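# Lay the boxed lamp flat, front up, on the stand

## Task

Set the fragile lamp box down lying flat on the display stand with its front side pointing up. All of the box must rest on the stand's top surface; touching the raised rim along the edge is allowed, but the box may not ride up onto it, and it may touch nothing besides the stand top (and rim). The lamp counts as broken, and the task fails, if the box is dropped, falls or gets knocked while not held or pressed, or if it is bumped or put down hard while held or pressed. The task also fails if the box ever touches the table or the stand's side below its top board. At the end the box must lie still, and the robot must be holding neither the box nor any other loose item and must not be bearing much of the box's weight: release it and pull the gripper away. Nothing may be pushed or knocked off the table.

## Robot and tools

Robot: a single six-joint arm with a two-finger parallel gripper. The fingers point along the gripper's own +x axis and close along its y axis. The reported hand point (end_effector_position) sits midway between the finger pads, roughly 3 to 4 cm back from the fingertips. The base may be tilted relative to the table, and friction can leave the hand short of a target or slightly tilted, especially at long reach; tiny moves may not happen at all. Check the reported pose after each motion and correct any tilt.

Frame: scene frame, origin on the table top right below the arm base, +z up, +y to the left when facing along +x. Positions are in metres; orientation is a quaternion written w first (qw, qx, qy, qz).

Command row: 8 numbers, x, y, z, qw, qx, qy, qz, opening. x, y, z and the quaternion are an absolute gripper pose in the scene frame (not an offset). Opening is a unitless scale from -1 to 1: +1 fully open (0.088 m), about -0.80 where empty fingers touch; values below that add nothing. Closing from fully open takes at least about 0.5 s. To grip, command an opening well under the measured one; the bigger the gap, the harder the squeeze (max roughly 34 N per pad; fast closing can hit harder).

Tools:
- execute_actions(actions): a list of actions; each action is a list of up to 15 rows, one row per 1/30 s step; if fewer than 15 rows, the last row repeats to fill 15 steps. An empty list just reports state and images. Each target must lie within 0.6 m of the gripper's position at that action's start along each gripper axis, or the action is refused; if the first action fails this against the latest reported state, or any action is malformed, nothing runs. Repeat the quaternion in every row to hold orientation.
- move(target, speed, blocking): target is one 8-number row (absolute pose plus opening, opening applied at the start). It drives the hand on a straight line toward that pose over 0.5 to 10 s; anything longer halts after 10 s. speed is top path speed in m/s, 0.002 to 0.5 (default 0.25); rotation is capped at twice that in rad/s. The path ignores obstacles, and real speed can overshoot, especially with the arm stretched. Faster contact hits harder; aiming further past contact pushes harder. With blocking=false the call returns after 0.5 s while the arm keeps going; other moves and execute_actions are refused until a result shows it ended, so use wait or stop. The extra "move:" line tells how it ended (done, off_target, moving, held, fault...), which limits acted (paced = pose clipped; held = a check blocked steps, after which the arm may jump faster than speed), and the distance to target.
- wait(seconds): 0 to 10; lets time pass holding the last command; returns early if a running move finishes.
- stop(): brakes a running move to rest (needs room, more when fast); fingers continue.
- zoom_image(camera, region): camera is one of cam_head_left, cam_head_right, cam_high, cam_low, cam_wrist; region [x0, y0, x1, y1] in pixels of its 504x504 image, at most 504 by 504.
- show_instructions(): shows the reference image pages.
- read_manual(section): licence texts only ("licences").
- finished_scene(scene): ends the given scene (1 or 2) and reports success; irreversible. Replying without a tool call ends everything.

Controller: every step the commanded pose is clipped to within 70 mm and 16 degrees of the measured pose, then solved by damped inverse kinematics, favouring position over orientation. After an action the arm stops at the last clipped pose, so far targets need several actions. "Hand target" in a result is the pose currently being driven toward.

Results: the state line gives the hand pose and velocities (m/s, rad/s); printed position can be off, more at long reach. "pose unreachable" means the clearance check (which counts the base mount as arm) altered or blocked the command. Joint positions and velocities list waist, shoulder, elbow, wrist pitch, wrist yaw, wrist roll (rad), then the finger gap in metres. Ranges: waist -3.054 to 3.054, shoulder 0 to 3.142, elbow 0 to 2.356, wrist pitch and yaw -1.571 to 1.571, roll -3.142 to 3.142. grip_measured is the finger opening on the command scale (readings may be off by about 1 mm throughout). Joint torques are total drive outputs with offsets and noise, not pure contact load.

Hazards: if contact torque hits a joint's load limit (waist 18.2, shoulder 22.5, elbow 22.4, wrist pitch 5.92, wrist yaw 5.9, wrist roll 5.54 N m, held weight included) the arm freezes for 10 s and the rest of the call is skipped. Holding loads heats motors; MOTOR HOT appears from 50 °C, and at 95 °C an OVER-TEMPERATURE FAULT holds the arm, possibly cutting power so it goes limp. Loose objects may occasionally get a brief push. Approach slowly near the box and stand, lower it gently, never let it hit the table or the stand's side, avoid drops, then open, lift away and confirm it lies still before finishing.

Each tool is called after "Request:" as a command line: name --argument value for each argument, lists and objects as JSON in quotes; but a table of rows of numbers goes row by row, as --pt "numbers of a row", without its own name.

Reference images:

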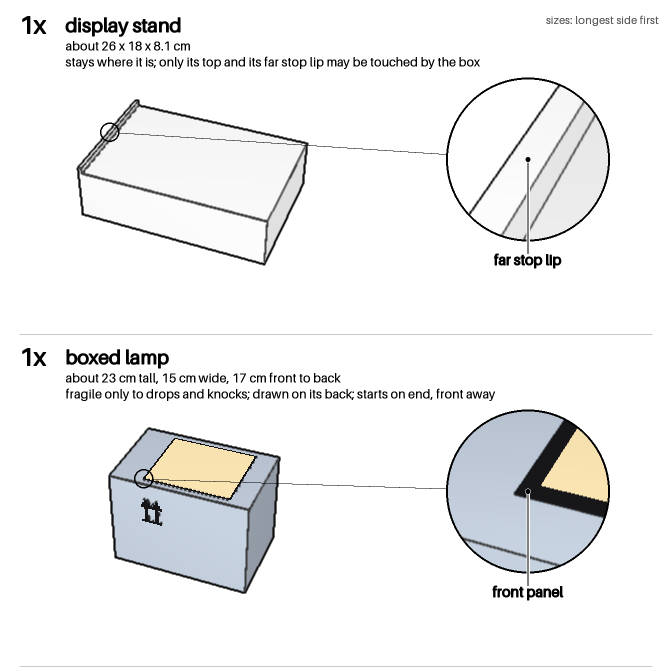

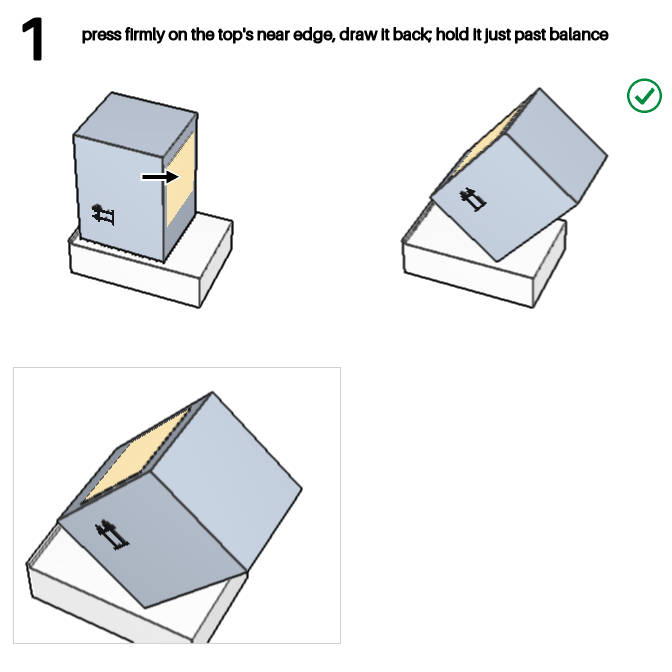

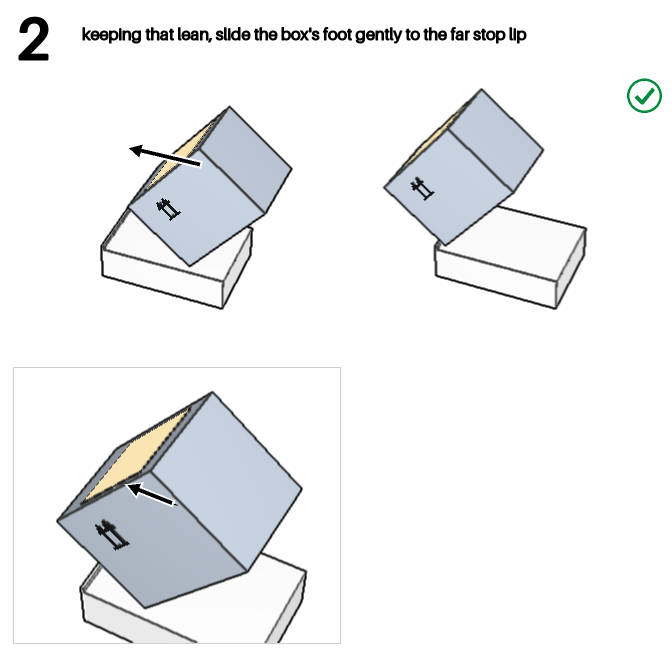

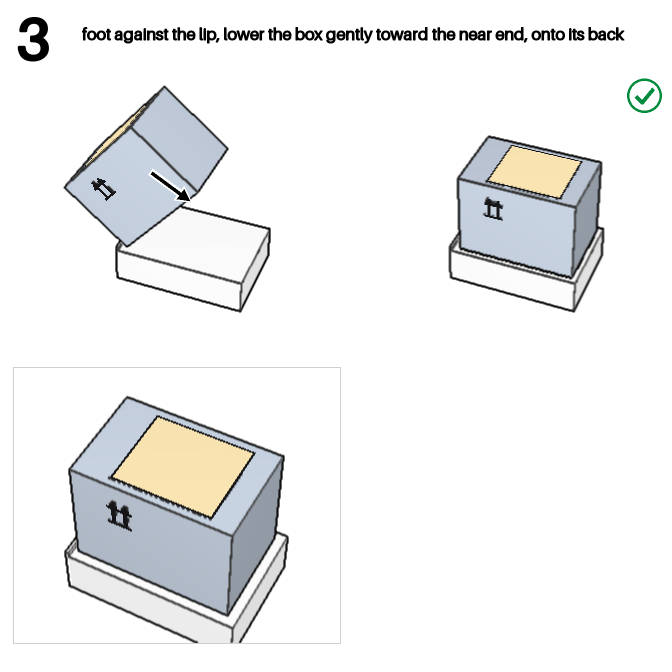

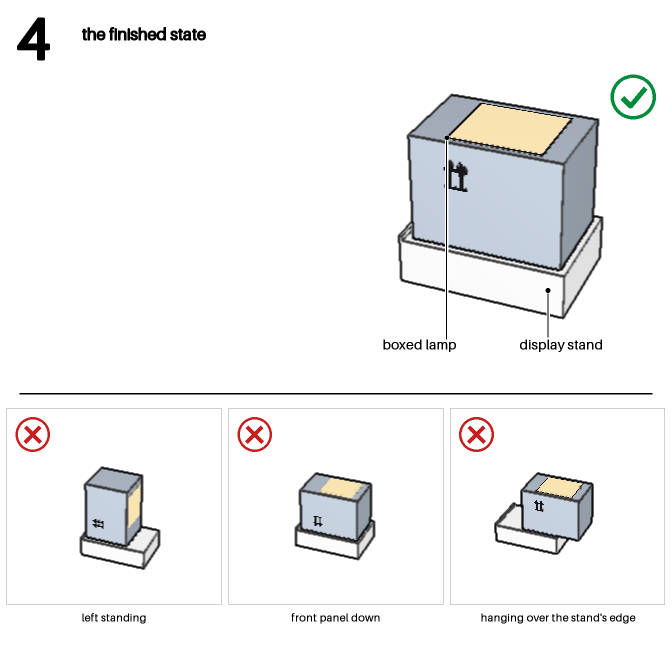

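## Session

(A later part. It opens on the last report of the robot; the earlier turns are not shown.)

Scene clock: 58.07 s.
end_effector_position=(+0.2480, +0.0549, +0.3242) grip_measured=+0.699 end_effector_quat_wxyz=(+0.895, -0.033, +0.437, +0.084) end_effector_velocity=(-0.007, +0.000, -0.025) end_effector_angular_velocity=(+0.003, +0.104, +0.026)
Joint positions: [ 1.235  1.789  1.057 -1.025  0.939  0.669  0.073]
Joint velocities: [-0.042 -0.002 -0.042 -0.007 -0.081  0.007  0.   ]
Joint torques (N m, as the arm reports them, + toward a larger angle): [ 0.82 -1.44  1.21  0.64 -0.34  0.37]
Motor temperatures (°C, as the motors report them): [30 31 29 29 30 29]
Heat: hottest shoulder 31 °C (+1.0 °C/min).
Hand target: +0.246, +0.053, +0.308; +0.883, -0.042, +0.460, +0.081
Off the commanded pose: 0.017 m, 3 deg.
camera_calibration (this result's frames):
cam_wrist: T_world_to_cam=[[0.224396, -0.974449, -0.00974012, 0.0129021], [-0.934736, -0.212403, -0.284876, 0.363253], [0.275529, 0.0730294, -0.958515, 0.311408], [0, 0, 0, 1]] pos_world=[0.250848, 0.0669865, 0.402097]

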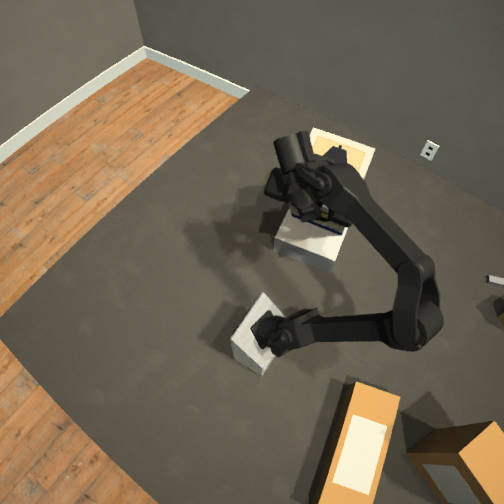

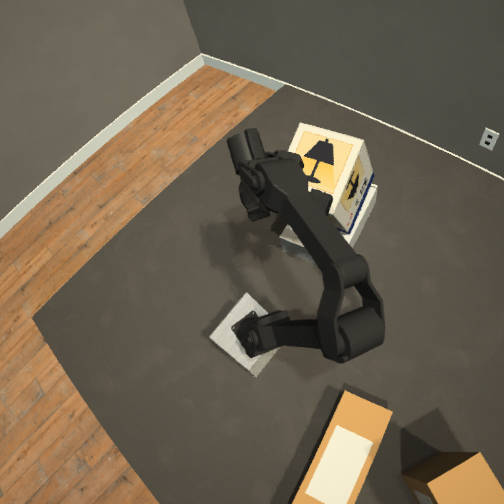

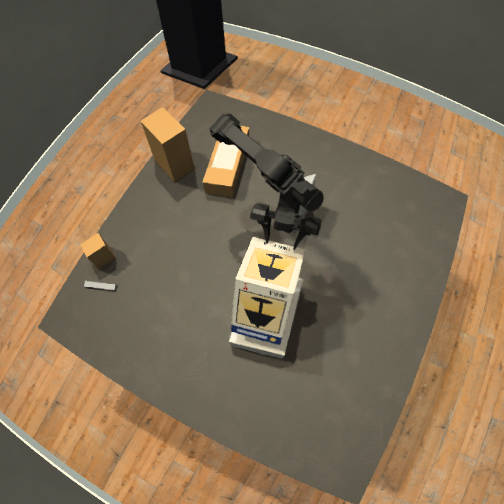

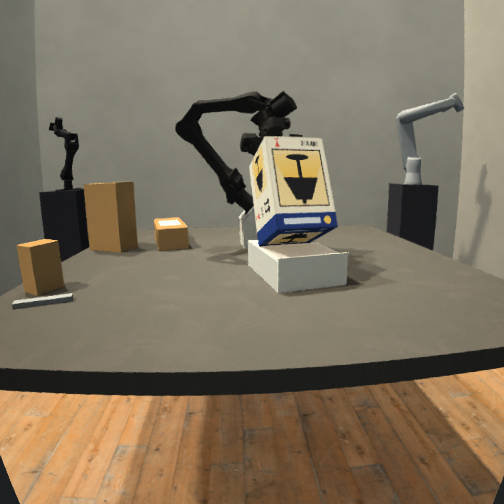

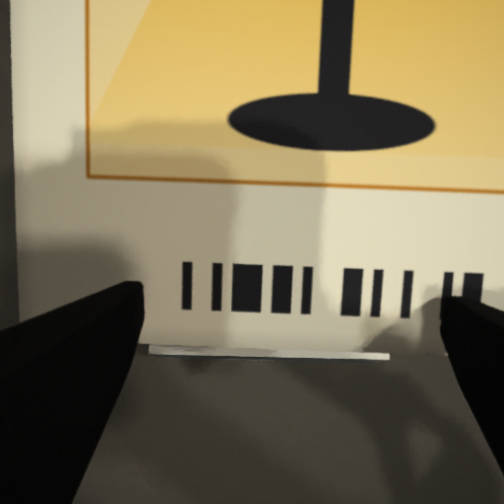

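The foot has begun sliding forward. I'll advance in small steps at this lean.

Request:
execute_actions --actions '[[[0.249,0.054,0.307,0.883,-0.042,0.46,0.081,0.7]],[[0.253,0.055,0.307,0.883,-0.042,0.46,0.081,0.7]],[[0.258,0.056,0.307,0.883,-0.042,0.46,0.081,0.7]],[[0.263,0.057,0.307,0.883,-0.042,0.46,0.081,0.7]],[[0.268,0.058,0.307,0.883,-0.042,0.46,0.081,0.7]],[[0.273,0.059,0.307,0.883,-0.042,0.46,0.081,0.7]]]'

Request:
zoom_image --camera "cam_low" --region '[200,100,400,300]'

Scene clock: 64.53 s.
end_effector_position=(+0.2705, +0.0585, +0.3096) grip_measured=+0.700 end_effector_quat_wxyz=(+0.885, -0.039, +0.457, +0.083) end_effector_velocity=(-0.000, -0.002, -0.003) end_effector_angular_velocity=(-0.015, +0.010, +0.020)
Joint positions: [ 1.147  1.834  1.075 -0.944  0.931  0.568  0.073]
Joint velocities: [-0.007 -0.002 -0.002 -0.007 -0.007 -0.022 -0.   ]
Joint torques (N m, as the arm reports them, + toward a larger angle): [ 2.41 -2.02  4.44  1.4   0.27 -0.19]
Motor temperatures (°C, as the motors report them): [30 30 29 29 30 29]
Heat: hottest waist 30 °C (+0.0 °C/min).
Hand target: +0.273, +0.059, +0.307; +0.883, -0.042, +0.460, +0.081
Off the commanded pose: 0.004 m, 1 deg.
camera_calibration (this result's frames):
cam_wrist: T_world_to_cam=[[0.226671, -0.973962, -0.00422195, 0.00887011], [-0.945211, -0.218931, -0.242167, 0.370894], [0.234937, 0.058883, -0.970225, 0.306405], [0, 0, 0, 1]] pos_world=[0.276576, 0.0717971, 0.387137]

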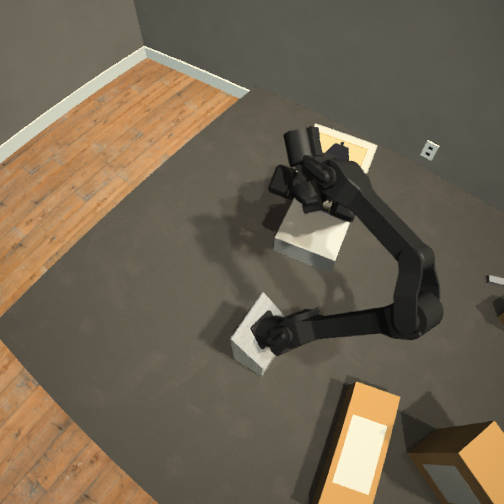

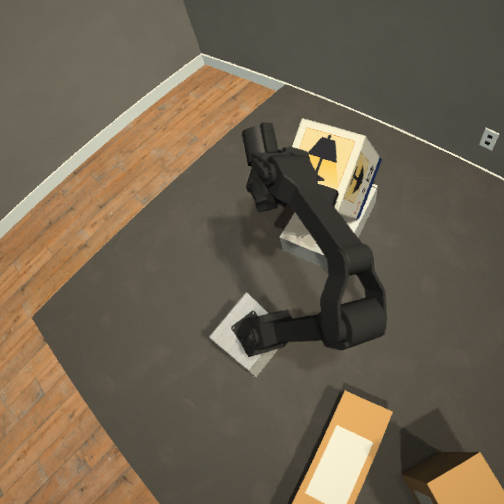

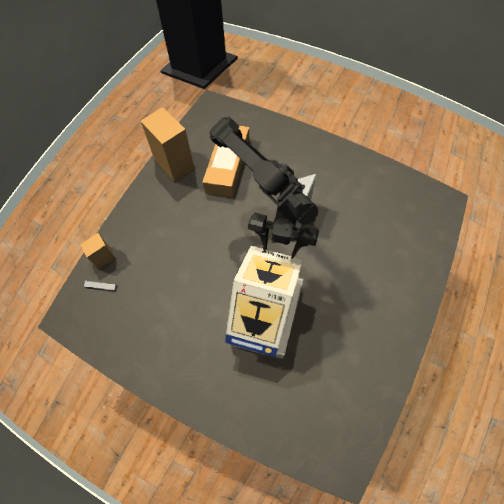

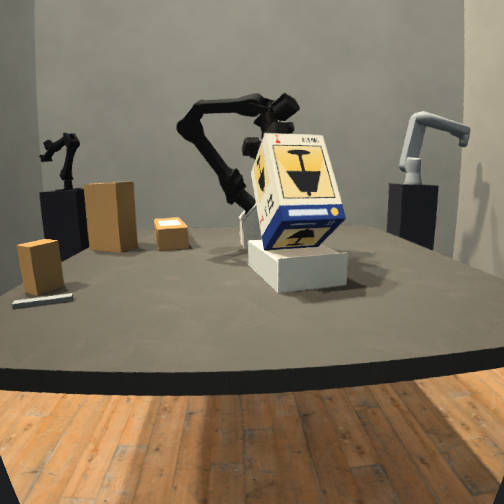

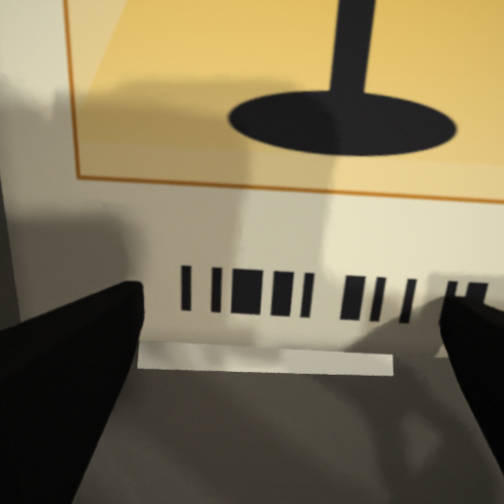

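Region (200, 100, 400, 300) of cam_low's 504x504 image, scaled by 2.520, with more detail than that image has.

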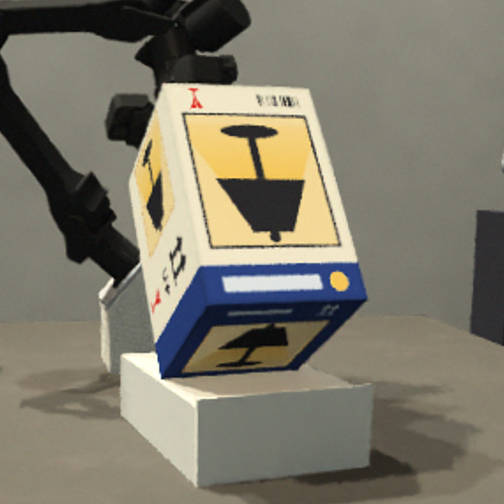

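Request:
execute_actions --actions '[[[0.278,0.061,0.307,0.883,-0.044,0.46,0.085,0.7]],[[0.284,0.063,0.307,0.883,-0.046,0.46,0.089,0.7]],[[0.29,0.065,0.307,0.883,-0.048,0.46,0.093,0.7]],[[0.296,0.067,0.307,0.883,-0.048,0.46,0.093,0.7]],[[0.302,0.069,0.307,0.883,-0.048,0.46,0.093,0.7]],[[0.308,0.071,0.307,0.883,-0.048,0.46,0.093,0.7]],[[0.314,0.073,0.307,0.883,-0.048,0.46,0.093,0.7]],[[0.32,0.075,0.307,0.883,-0.048,0.46,0.093,0.7]],[[0.326,0.077,0.306,0.883,-0.048,0.46,0.093,0.7]]]'

Request:
zoom_image --camera "cam_low" --region '[200,100,400,300]'

Scene clock: 73.00 s.
end_effector_position=(+0.3236, +0.0759, +0.3098) grip_measured=+0.700 end_effector_quat_wxyz=(+0.885, -0.045, +0.455, +0.093) end_effector_velocity=(-0.003, -0.003, -0.006) end_effector_angular_velocity=(-0.011, +0.021, +0.008)
Joint positions: [ 1.037  1.955  1.204 -0.793  0.927  0.354  0.073]
Joint velocities: [-0.007 -0.002 -0.007 -0.022 -0.007  0.007 -0.   ]
Joint torques (N m, as the arm reports them, + toward a larger angle): [ 3.32 -2.82  4.45  1.43  0.07 -0.21]
Motor temperatures (°C, as the motors report them): [30 30 29 29 30 29]
Heat: hottest waist 30 °C (-2.0 °C/min).
Hand target: +0.326, +0.077, +0.306; +0.882, -0.048, +0.459, +0.093
Off the commanded pose: 0.005 m, 1 deg.
camera_calibration (this result's frames):
cam_wrist: T_world_to_cam=[[0.249594, -0.968347, -0.00280972, 0.00544904], [-0.939156, -0.241361, -0.2444, 0.425366], [0.235986, 0.0636396, -0.96967, 0.29218], [0, 0, 0, 1]] pos_world=[0.329175, 0.0893491, 0.387293]

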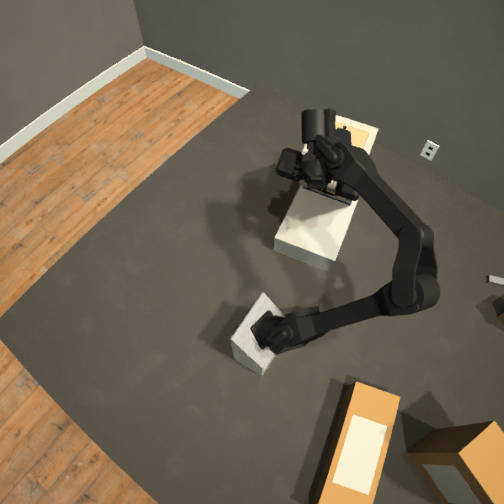

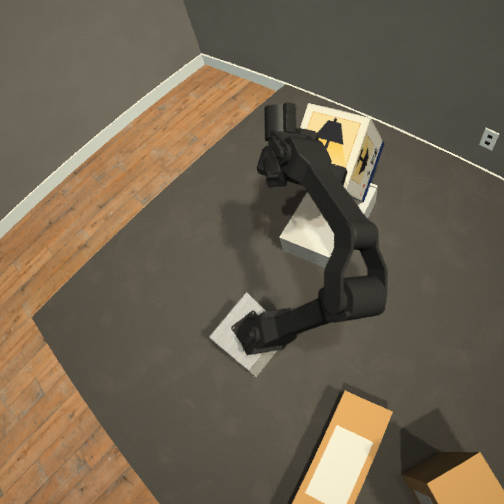

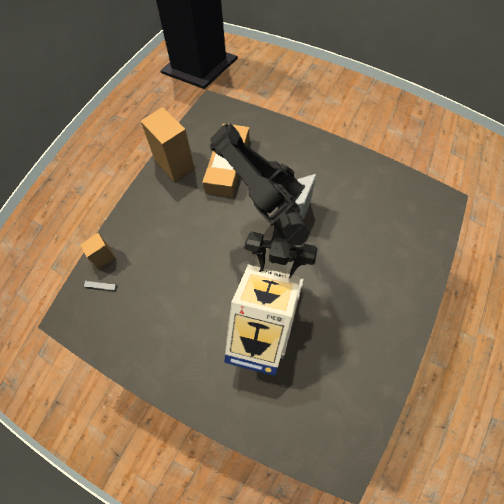

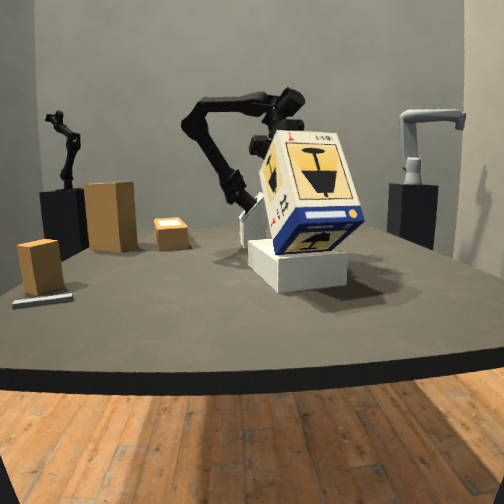

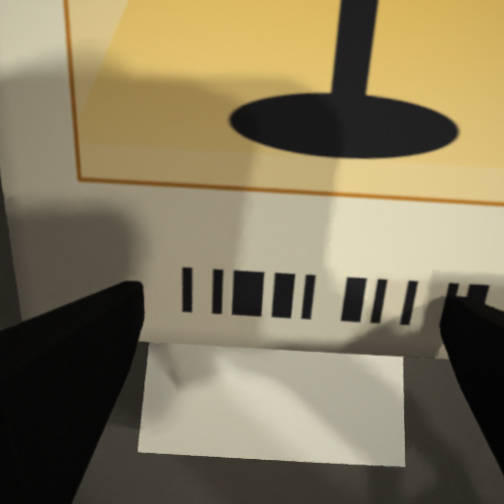

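Region (200, 100, 400, 300) of cam_low's 504x504 image, scaled by 2.520, with more detail than that image has.

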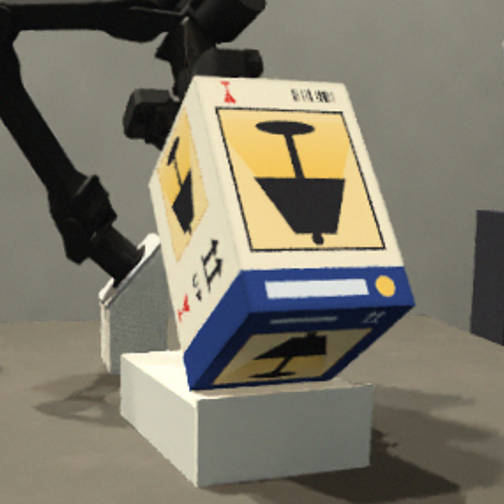

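Request:
execute_actions --actions '[[[0.332,0.079,0.305,0.883,-0.048,0.46,0.093,0.7]],[[0.338,0.081,0.304,0.883,-0.048,0.46,0.093,0.7]],[[0.344,0.0825,0.303,0.883,-0.048,0.46,0.093,0.7]],[[0.349,0.084,0.302,0.883,-0.048,0.46,0.093,0.7]],[[0.354,0.085,0.301,0.883,-0.048,0.46,0.093,0.7]],[[0.358,0.086,0.299,0.883,-0.048,0.46,0.093,0.7]],[[0.362,0.087,0.297,0.883,-0.048,0.46,0.093,0.7]],[[0.365,0.088,0.295,0.883,-0.048,0.46,0.093,0.7]]]'

Request:
zoom_image --camera "cam_head_right" --region '[250,80,450,280]'

Scene clock: 80.43 s.
end_effector_position=(+0.3613, +0.0869, +0.3054) grip_measured=+0.700 end_effector_quat_wxyz=(+0.888, -0.045, +0.448, +0.094) end_effector_velocity=(+0.002, +0.001, +0.001) end_effector_angular_velocity=(+0.025, -0.004, -0.016)
Joint positions: [ 0.969  2.04   1.284 -0.674  0.924  0.22   0.073]
Joint velocities: [-0.002 -0.002 -0.002  0.022 -0.007  0.007 -0.   ]
Joint torques (N m, as the arm reports them, + toward a larger angle): [ 3.08 -2.56  4.18  1.66 -0.07 -0.15]
Motor temperatures (°C, as the motors report them): [31 30 30 30 30 29]
Heat: hottest waist 31 °C (-1.0 °C/min).
Hand target: +0.365, +0.088, +0.295; +0.882, -0.048, +0.459, +0.093
Off the commanded pose: 0.011 m, 1 deg.
camera_calibration (this result's frames):
cam_wrist: T_world_to_cam=[[0.251913, -0.967749, -0.00118423, 0.00528497], [-0.935, -0.243073, -0.258244, 0.46525], [0.249627, 0.0661623, -0.966079, 0.272074], [0, 0, 0, 1]] pos_world=[0.365761, 0.100203, 0.382999]

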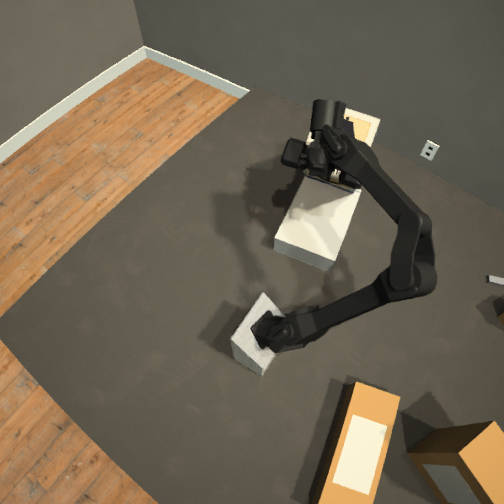

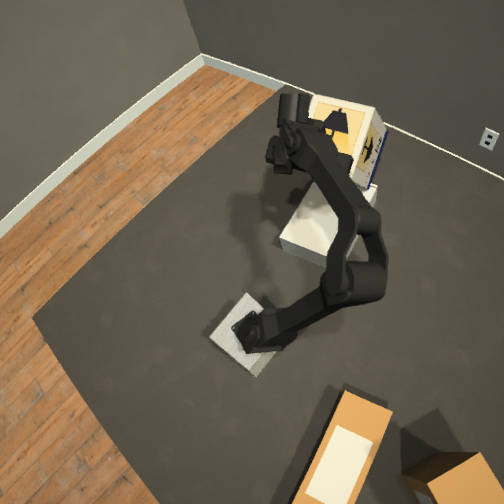

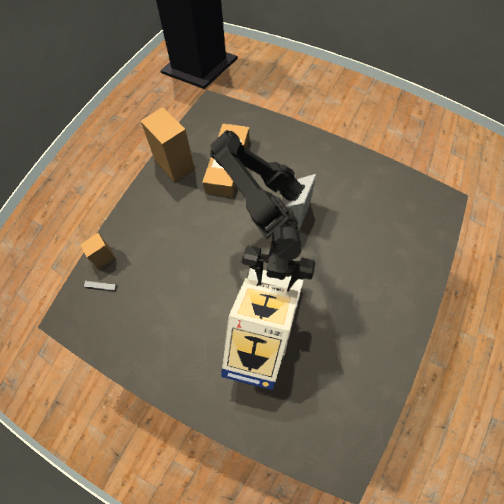

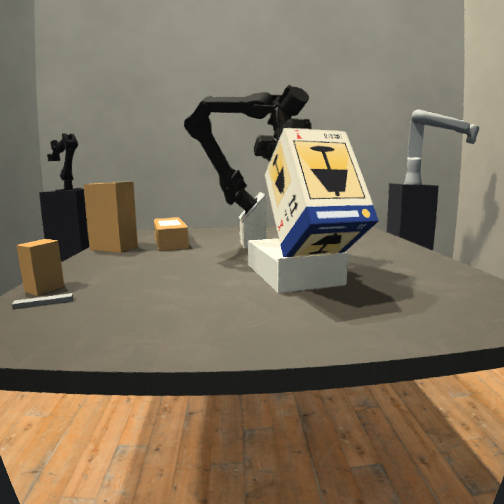

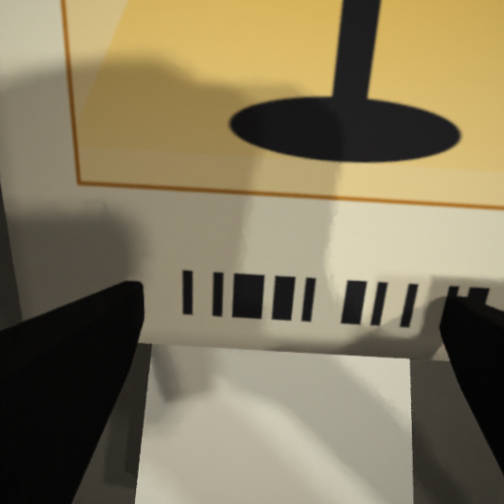

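Region (250, 80, 450, 280) of cam_head_right's 504x504 image, scaled by 2.520, with more detail than that image has.

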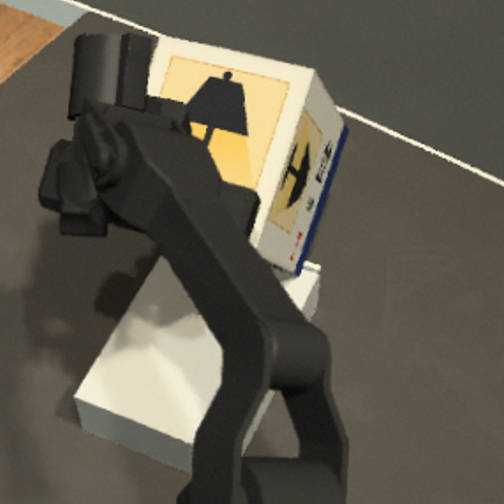

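Request:
execute_actions --actions '[[[0.363,0.0875,0.288,0.883,-0.048,0.46,0.093,0.7]],[[0.358,0.0865,0.281,0.89,-0.046,0.444,0.094,0.7]],[[0.352,0.085,0.274,0.898,-0.045,0.428,0.094,0.7]],[[0.345,0.0835,0.267,0.905,-0.043,0.413,0.095,0.7]],[[0.338,0.082,0.26,0.912,-0.042,0.397,0.096,0.7]],[[0.332,0.081,0.252,0.919,-0.04,0.381,0.097,0.7]]]'

Scene clock: 86.80 s.
end_effector_position=(+0.3305, +0.0837, +0.2765) grip_measured=+0.700 end_effector_quat_wxyz=(+0.930, -0.029, +0.354, +0.096) end_effector_velocity=(-0.001, +0.003, -0.001) end_effector_angular_velocity=(+0.011, +0.002, +0.018)
Joint positions: [ 0.985  1.852  0.821 -0.07   0.949 -0.024  0.073]
Joint velocities: [-0.002 -0.002 -0.007  0.007 -0.022 -0.007 -0.   ]
Joint torques (N m, as the arm reports them, + toward a larger angle): [-0.06 -1.04  1.97  1.5  -0.66 -0.34]
Motor temperatures (°C, as the motors report them): [31 30 30 30 30 29]
Heat: hottest waist 31 °C (-1.0 °C/min).
Hand target: +0.331, +0.081, +0.253; +0.919, -0.039, +0.381, +0.097
Off the commanded pose: 0.025 m, 4 deg.
camera_calibration (this result's frames):
cam_wrist: T_world_to_cam=[[0.241297, -0.97045, -0.00146008, 0.0137056], [-0.86556, -0.214536, -0.452525, 0.456586], [0.43884, 0.110457, -0.89175, 0.165304], [0, 0, 0, 1]] pos_world=[0.319354, 0.0929959, 0.354047]

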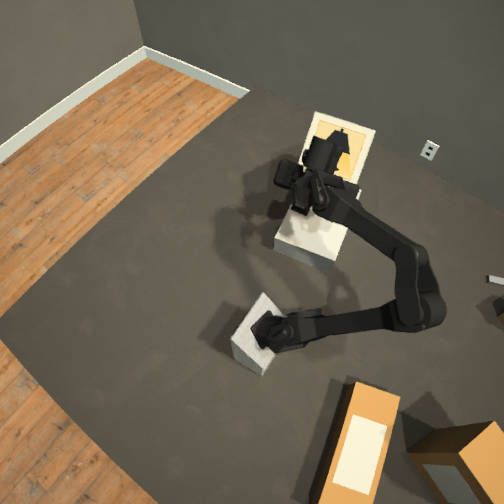

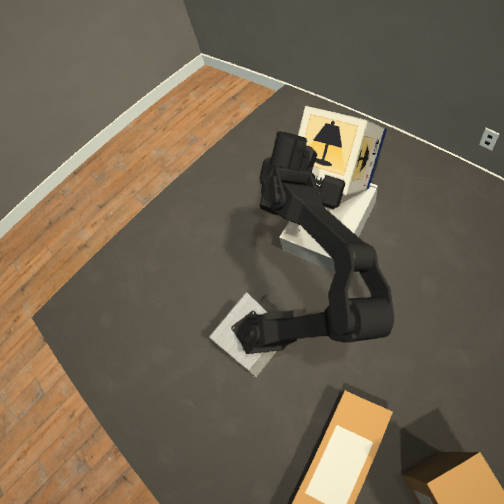

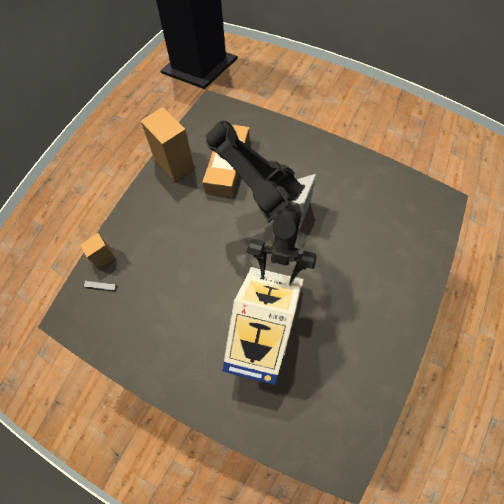

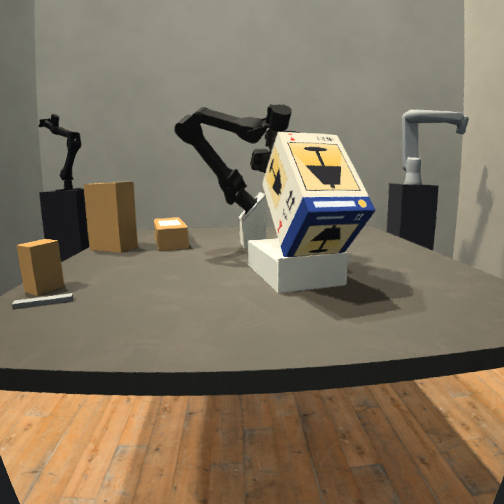

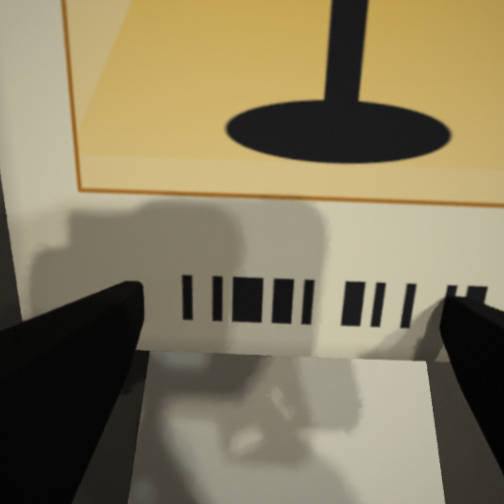

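Request:
execute_actions --actions '[[[0.327,0.08,0.247,0.919,-0.04,0.381,0.097,0.7]],[[0.322,0.079,0.241,0.919,-0.04,0.381,0.097,0.7]],[[0.317,0.078,0.235,0.919,-0.04,0.381,0.097,0.7]],[[0.312,0.077,0.228,0.919,-0.04,0.381,0.097,0.7]],[[0.307,0.076,0.22,0.919,-0.04,0.381,0.097,0.7]],[[0.302,0.075,0.212,0.919,-0.04,0.381,0.097,0.7]],[[0.298,0.074,0.204,0.919,-0.04,0.381,0.097,0.7]],[[0.294,0.073,0.195,0.919,-0.04,0.381,0.097,0.7]]]'

Scene clock: 94.73 s.
end_effector_position=(+0.2767, +0.0717, +0.1843) grip_measured=+0.698 end_effector_quat_wxyz=(+0.912, -0.062, +0.393, +0.102) end_effector_velocity=(-0.001, -0.001, -0.000) end_effector_angular_velocity=(-0.001, +0.003, +0.010)
Joint positions: [ 0.902  1.841  0.465  0.226  0.925 -0.088  0.073]
Joint velocities: [-0.002 -0.007 -0.002 -0.007 -0.007 -0.007  0.   ]
Joint torques (N m, as the arm reports them, + toward a larger angle): [ 1.61 -3.89  7.48  4.01 -0.58 -0.92]
Motor temperatures (°C, as the motors report them): [30 30 30 31 30 29]
Heat: hottest wrist pitch 31 °C (-1.0 °C/min).
Hand target: +0.293, +0.072, +0.195; +0.919, -0.040, +0.381, +0.096
Off the commanded pose: 0.020 m, 3 deg.
camera_calibration (this result's frames):
cam_wrist: T_world_to_cam=[[0.27719, -0.959896, 0.0420087, -0.00373001], [-0.888863, -0.272788, -0.368116, 0.360751], [0.364812, 0.0646981, -0.928831, 0.138652], [0, 0, 0, 1]] pos_world=[0.27111, 0.0858575, 0.261739]

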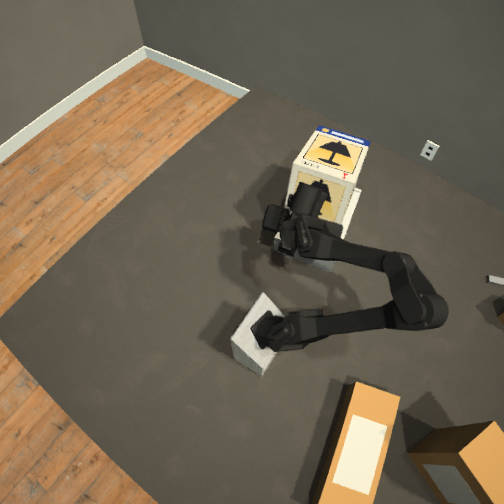

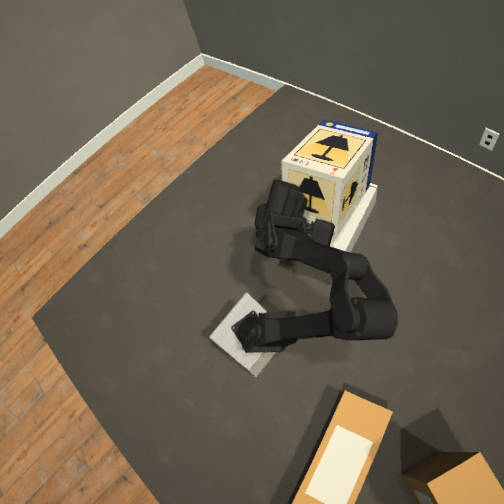

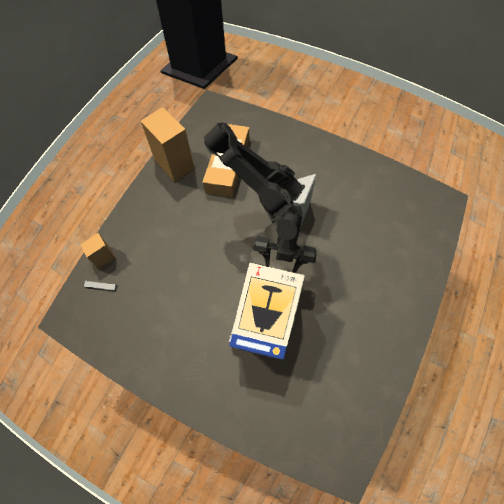

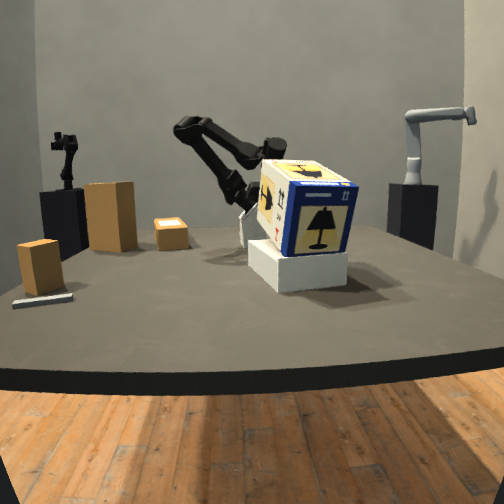

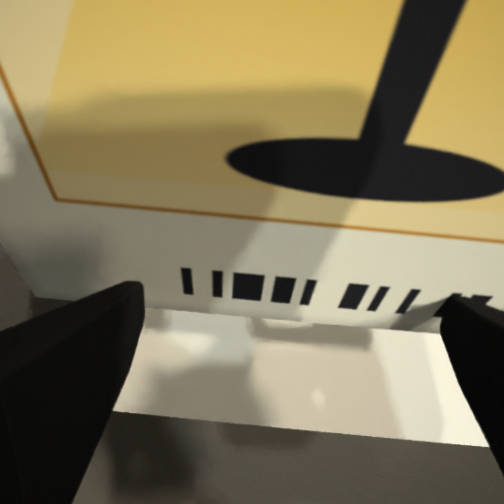

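Request:
execute_actions --actions '[[[0.29,0.072,0.192,0.924,-0.038,0.367,0.097,0.7]],[[0.287,0.0715,0.188,0.929,-0.036,0.354,0.098,0.7]],[[0.284,0.071,0.183,0.934,-0.034,0.34,0.098,0.7]],[[0.282,0.0705,0.178,0.938,-0.032,0.329,0.099,0.7]],[[0.28,0.07,0.173,0.942,-0.03,0.318,0.099,0.7]],[[0.278,0.0695,0.168,0.946,-0.028,0.307,0.1,0.7]]]'

Scene clock: 101.27 s.
end_effector_position=(+0.2681, +0.0677, +0.1595) grip_measured=+0.698 end_effector_quat_wxyz=(+0.941, -0.039, +0.321, +0.102) end_effector_velocity=(-0.003, +0.003, -0.003) end_effector_angular_velocity=(-0.002, +0.005, +0.030)
Joint positions: [ 0.825  1.975  0.218  0.93   0.843 -0.35   0.073]
Joint velocities: [-0.002  0.002 -0.007 -0.007 -0.022 -0.007 -0.   ]
Joint torques (N m, as the arm reports them, + toward a larger angle): [ 2.7  -4.07  4.56  3.01 -0.64 -0.53]
Motor temperatures (°C, as the motors report them): [30 30 31 33 30 29]
Heat: hottest wrist pitch 33 °C (+2.0 °C/min).
Hand target: +0.278, +0.069, +0.168; +0.946, -0.028, +0.307, +0.100
Off the commanded pose: 0.013 m, 2 deg.
camera_calibration (this result's frames):
cam_wrist: T_world_to_cam=[[0.25882, -0.965632, 0.0238126, 0.00400776], [-0.826643, -0.234185, -0.511683, 0.346455], [0.499674, 0.112749, -0.858844, 0.0684139], [0, 0, 0, 1]] pos_world=[0.251173, 0.0772909, 0.235937]

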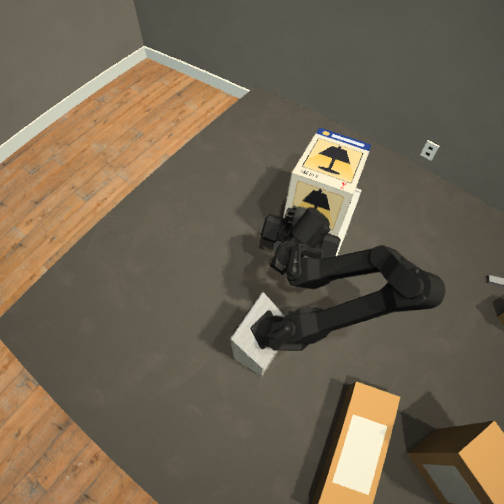

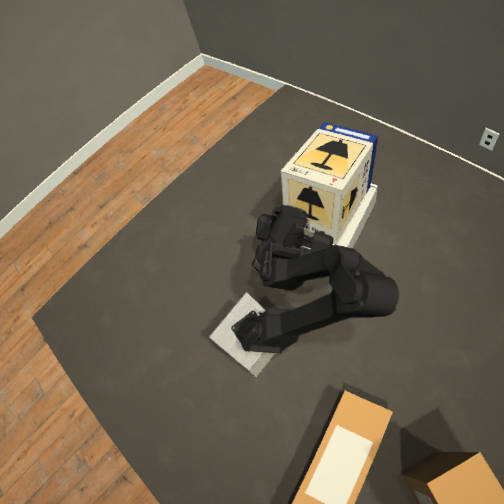

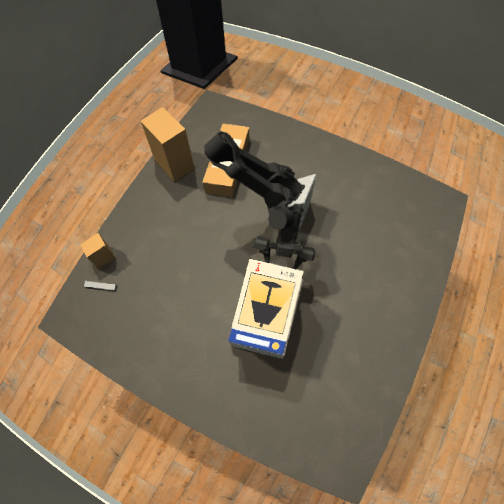

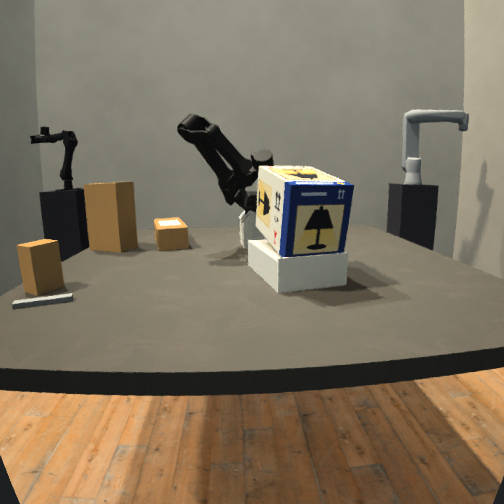

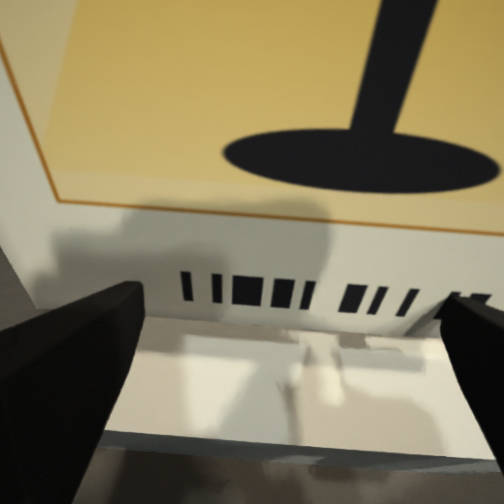

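Request:
execute_actions --actions '[[[0.278,0.0695,0.164,0.942,-0.03,0.318,0.099,0.7]],[[0.277,0.0695,0.16,0.942,-0.03,0.318,0.099,0.7]],[[0.277,0.0695,0.156,0.938,-0.032,0.329,0.099,0.7]],[[0.276,0.069,0.152,0.938,-0.032,0.329,0.099,0.7]],[[0.276,0.069,0.148,0.938,-0.032,0.329,0.099,0.7]],[[0.276,0.069,0.144,0.938,-0.032,0.329,0.099,0.7]]]'

Scene clock: 106.87 s.
end_effector_position=(+0.2648, +0.0658, +0.1342) grip_measured=+0.699 end_effector_quat_wxyz=(+0.931, -0.043, +0.347, +0.100) end_effector_velocity=(-0.001, +0.000, -0.001) end_effector_angular_velocity=(-0.004, +0.003, +0.013)
Joint positions: [ 0.751  2.073  0.205  1.024  0.816 -0.375  0.073]
Joint velocities: [-0.002 -0.002 -0.002 -0.007 -0.007 -0.007 -0.   ]
Joint torques (N m, as the arm reports them, + toward a larger angle): [ 3.42 -4.77  4.23  3.12 -0.67 -0.58]
Motor temperatures (°C, as the motors report them): [31 30 31 34 30 29]
Heat: hottest wrist pitch 34 °C (+3.0 °C/min).
Hand target: +0.276, +0.069, +0.144; +0.938, -0.032, +0.329, +0.099
Off the commanded pose: 0.015 m, 3 deg.
camera_calibration (this result's frames):
cam_wrist: T_world_to_cam=[[0.258562, -0.965699, 0.0238886, 0.00373788], [-0.853681, -0.240003, -0.462199, 0.331242], [0.452079, 0.0991137, -0.886454, 0.065714], [0, 0, 0, 1]] pos_world=[0.252101, 0.0765955, 0.211263]

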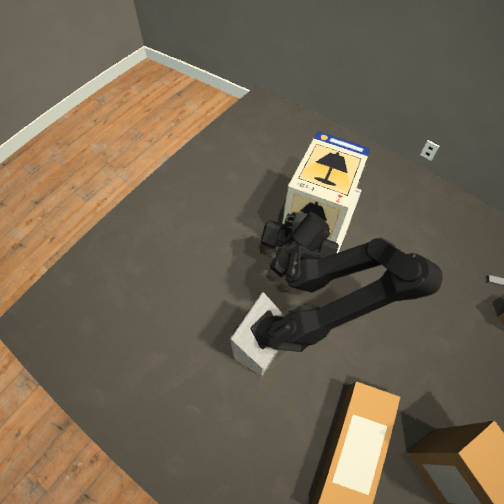

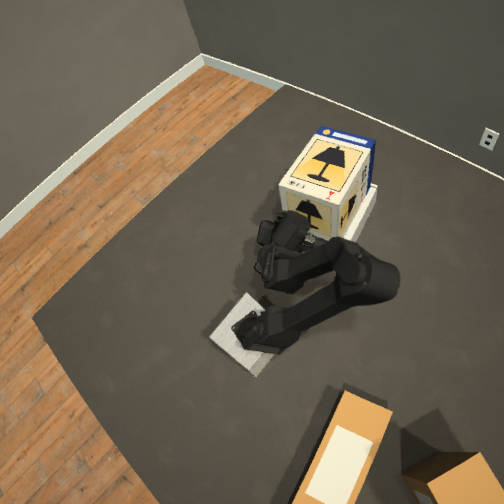

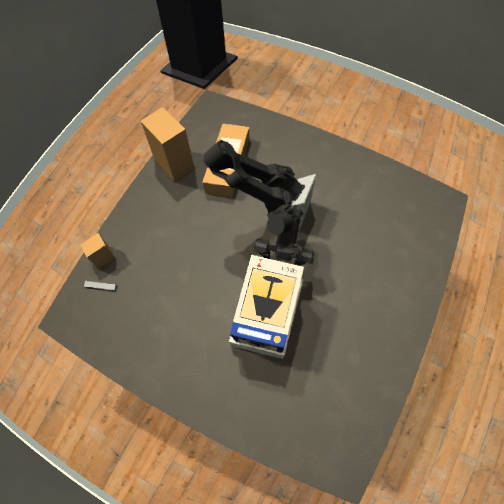

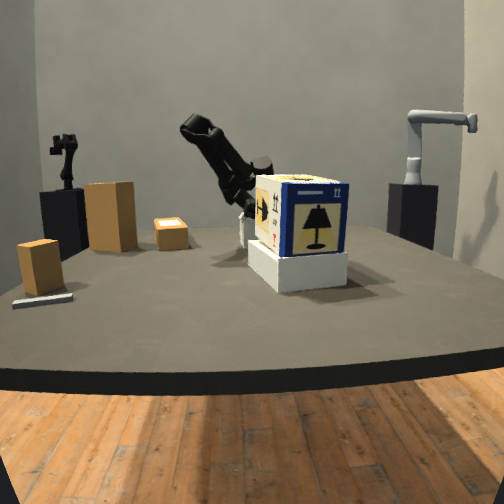

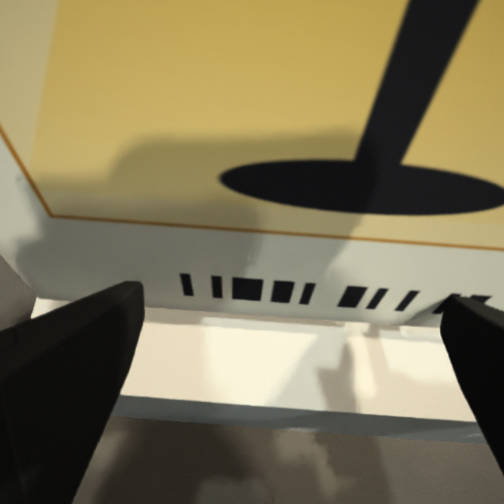

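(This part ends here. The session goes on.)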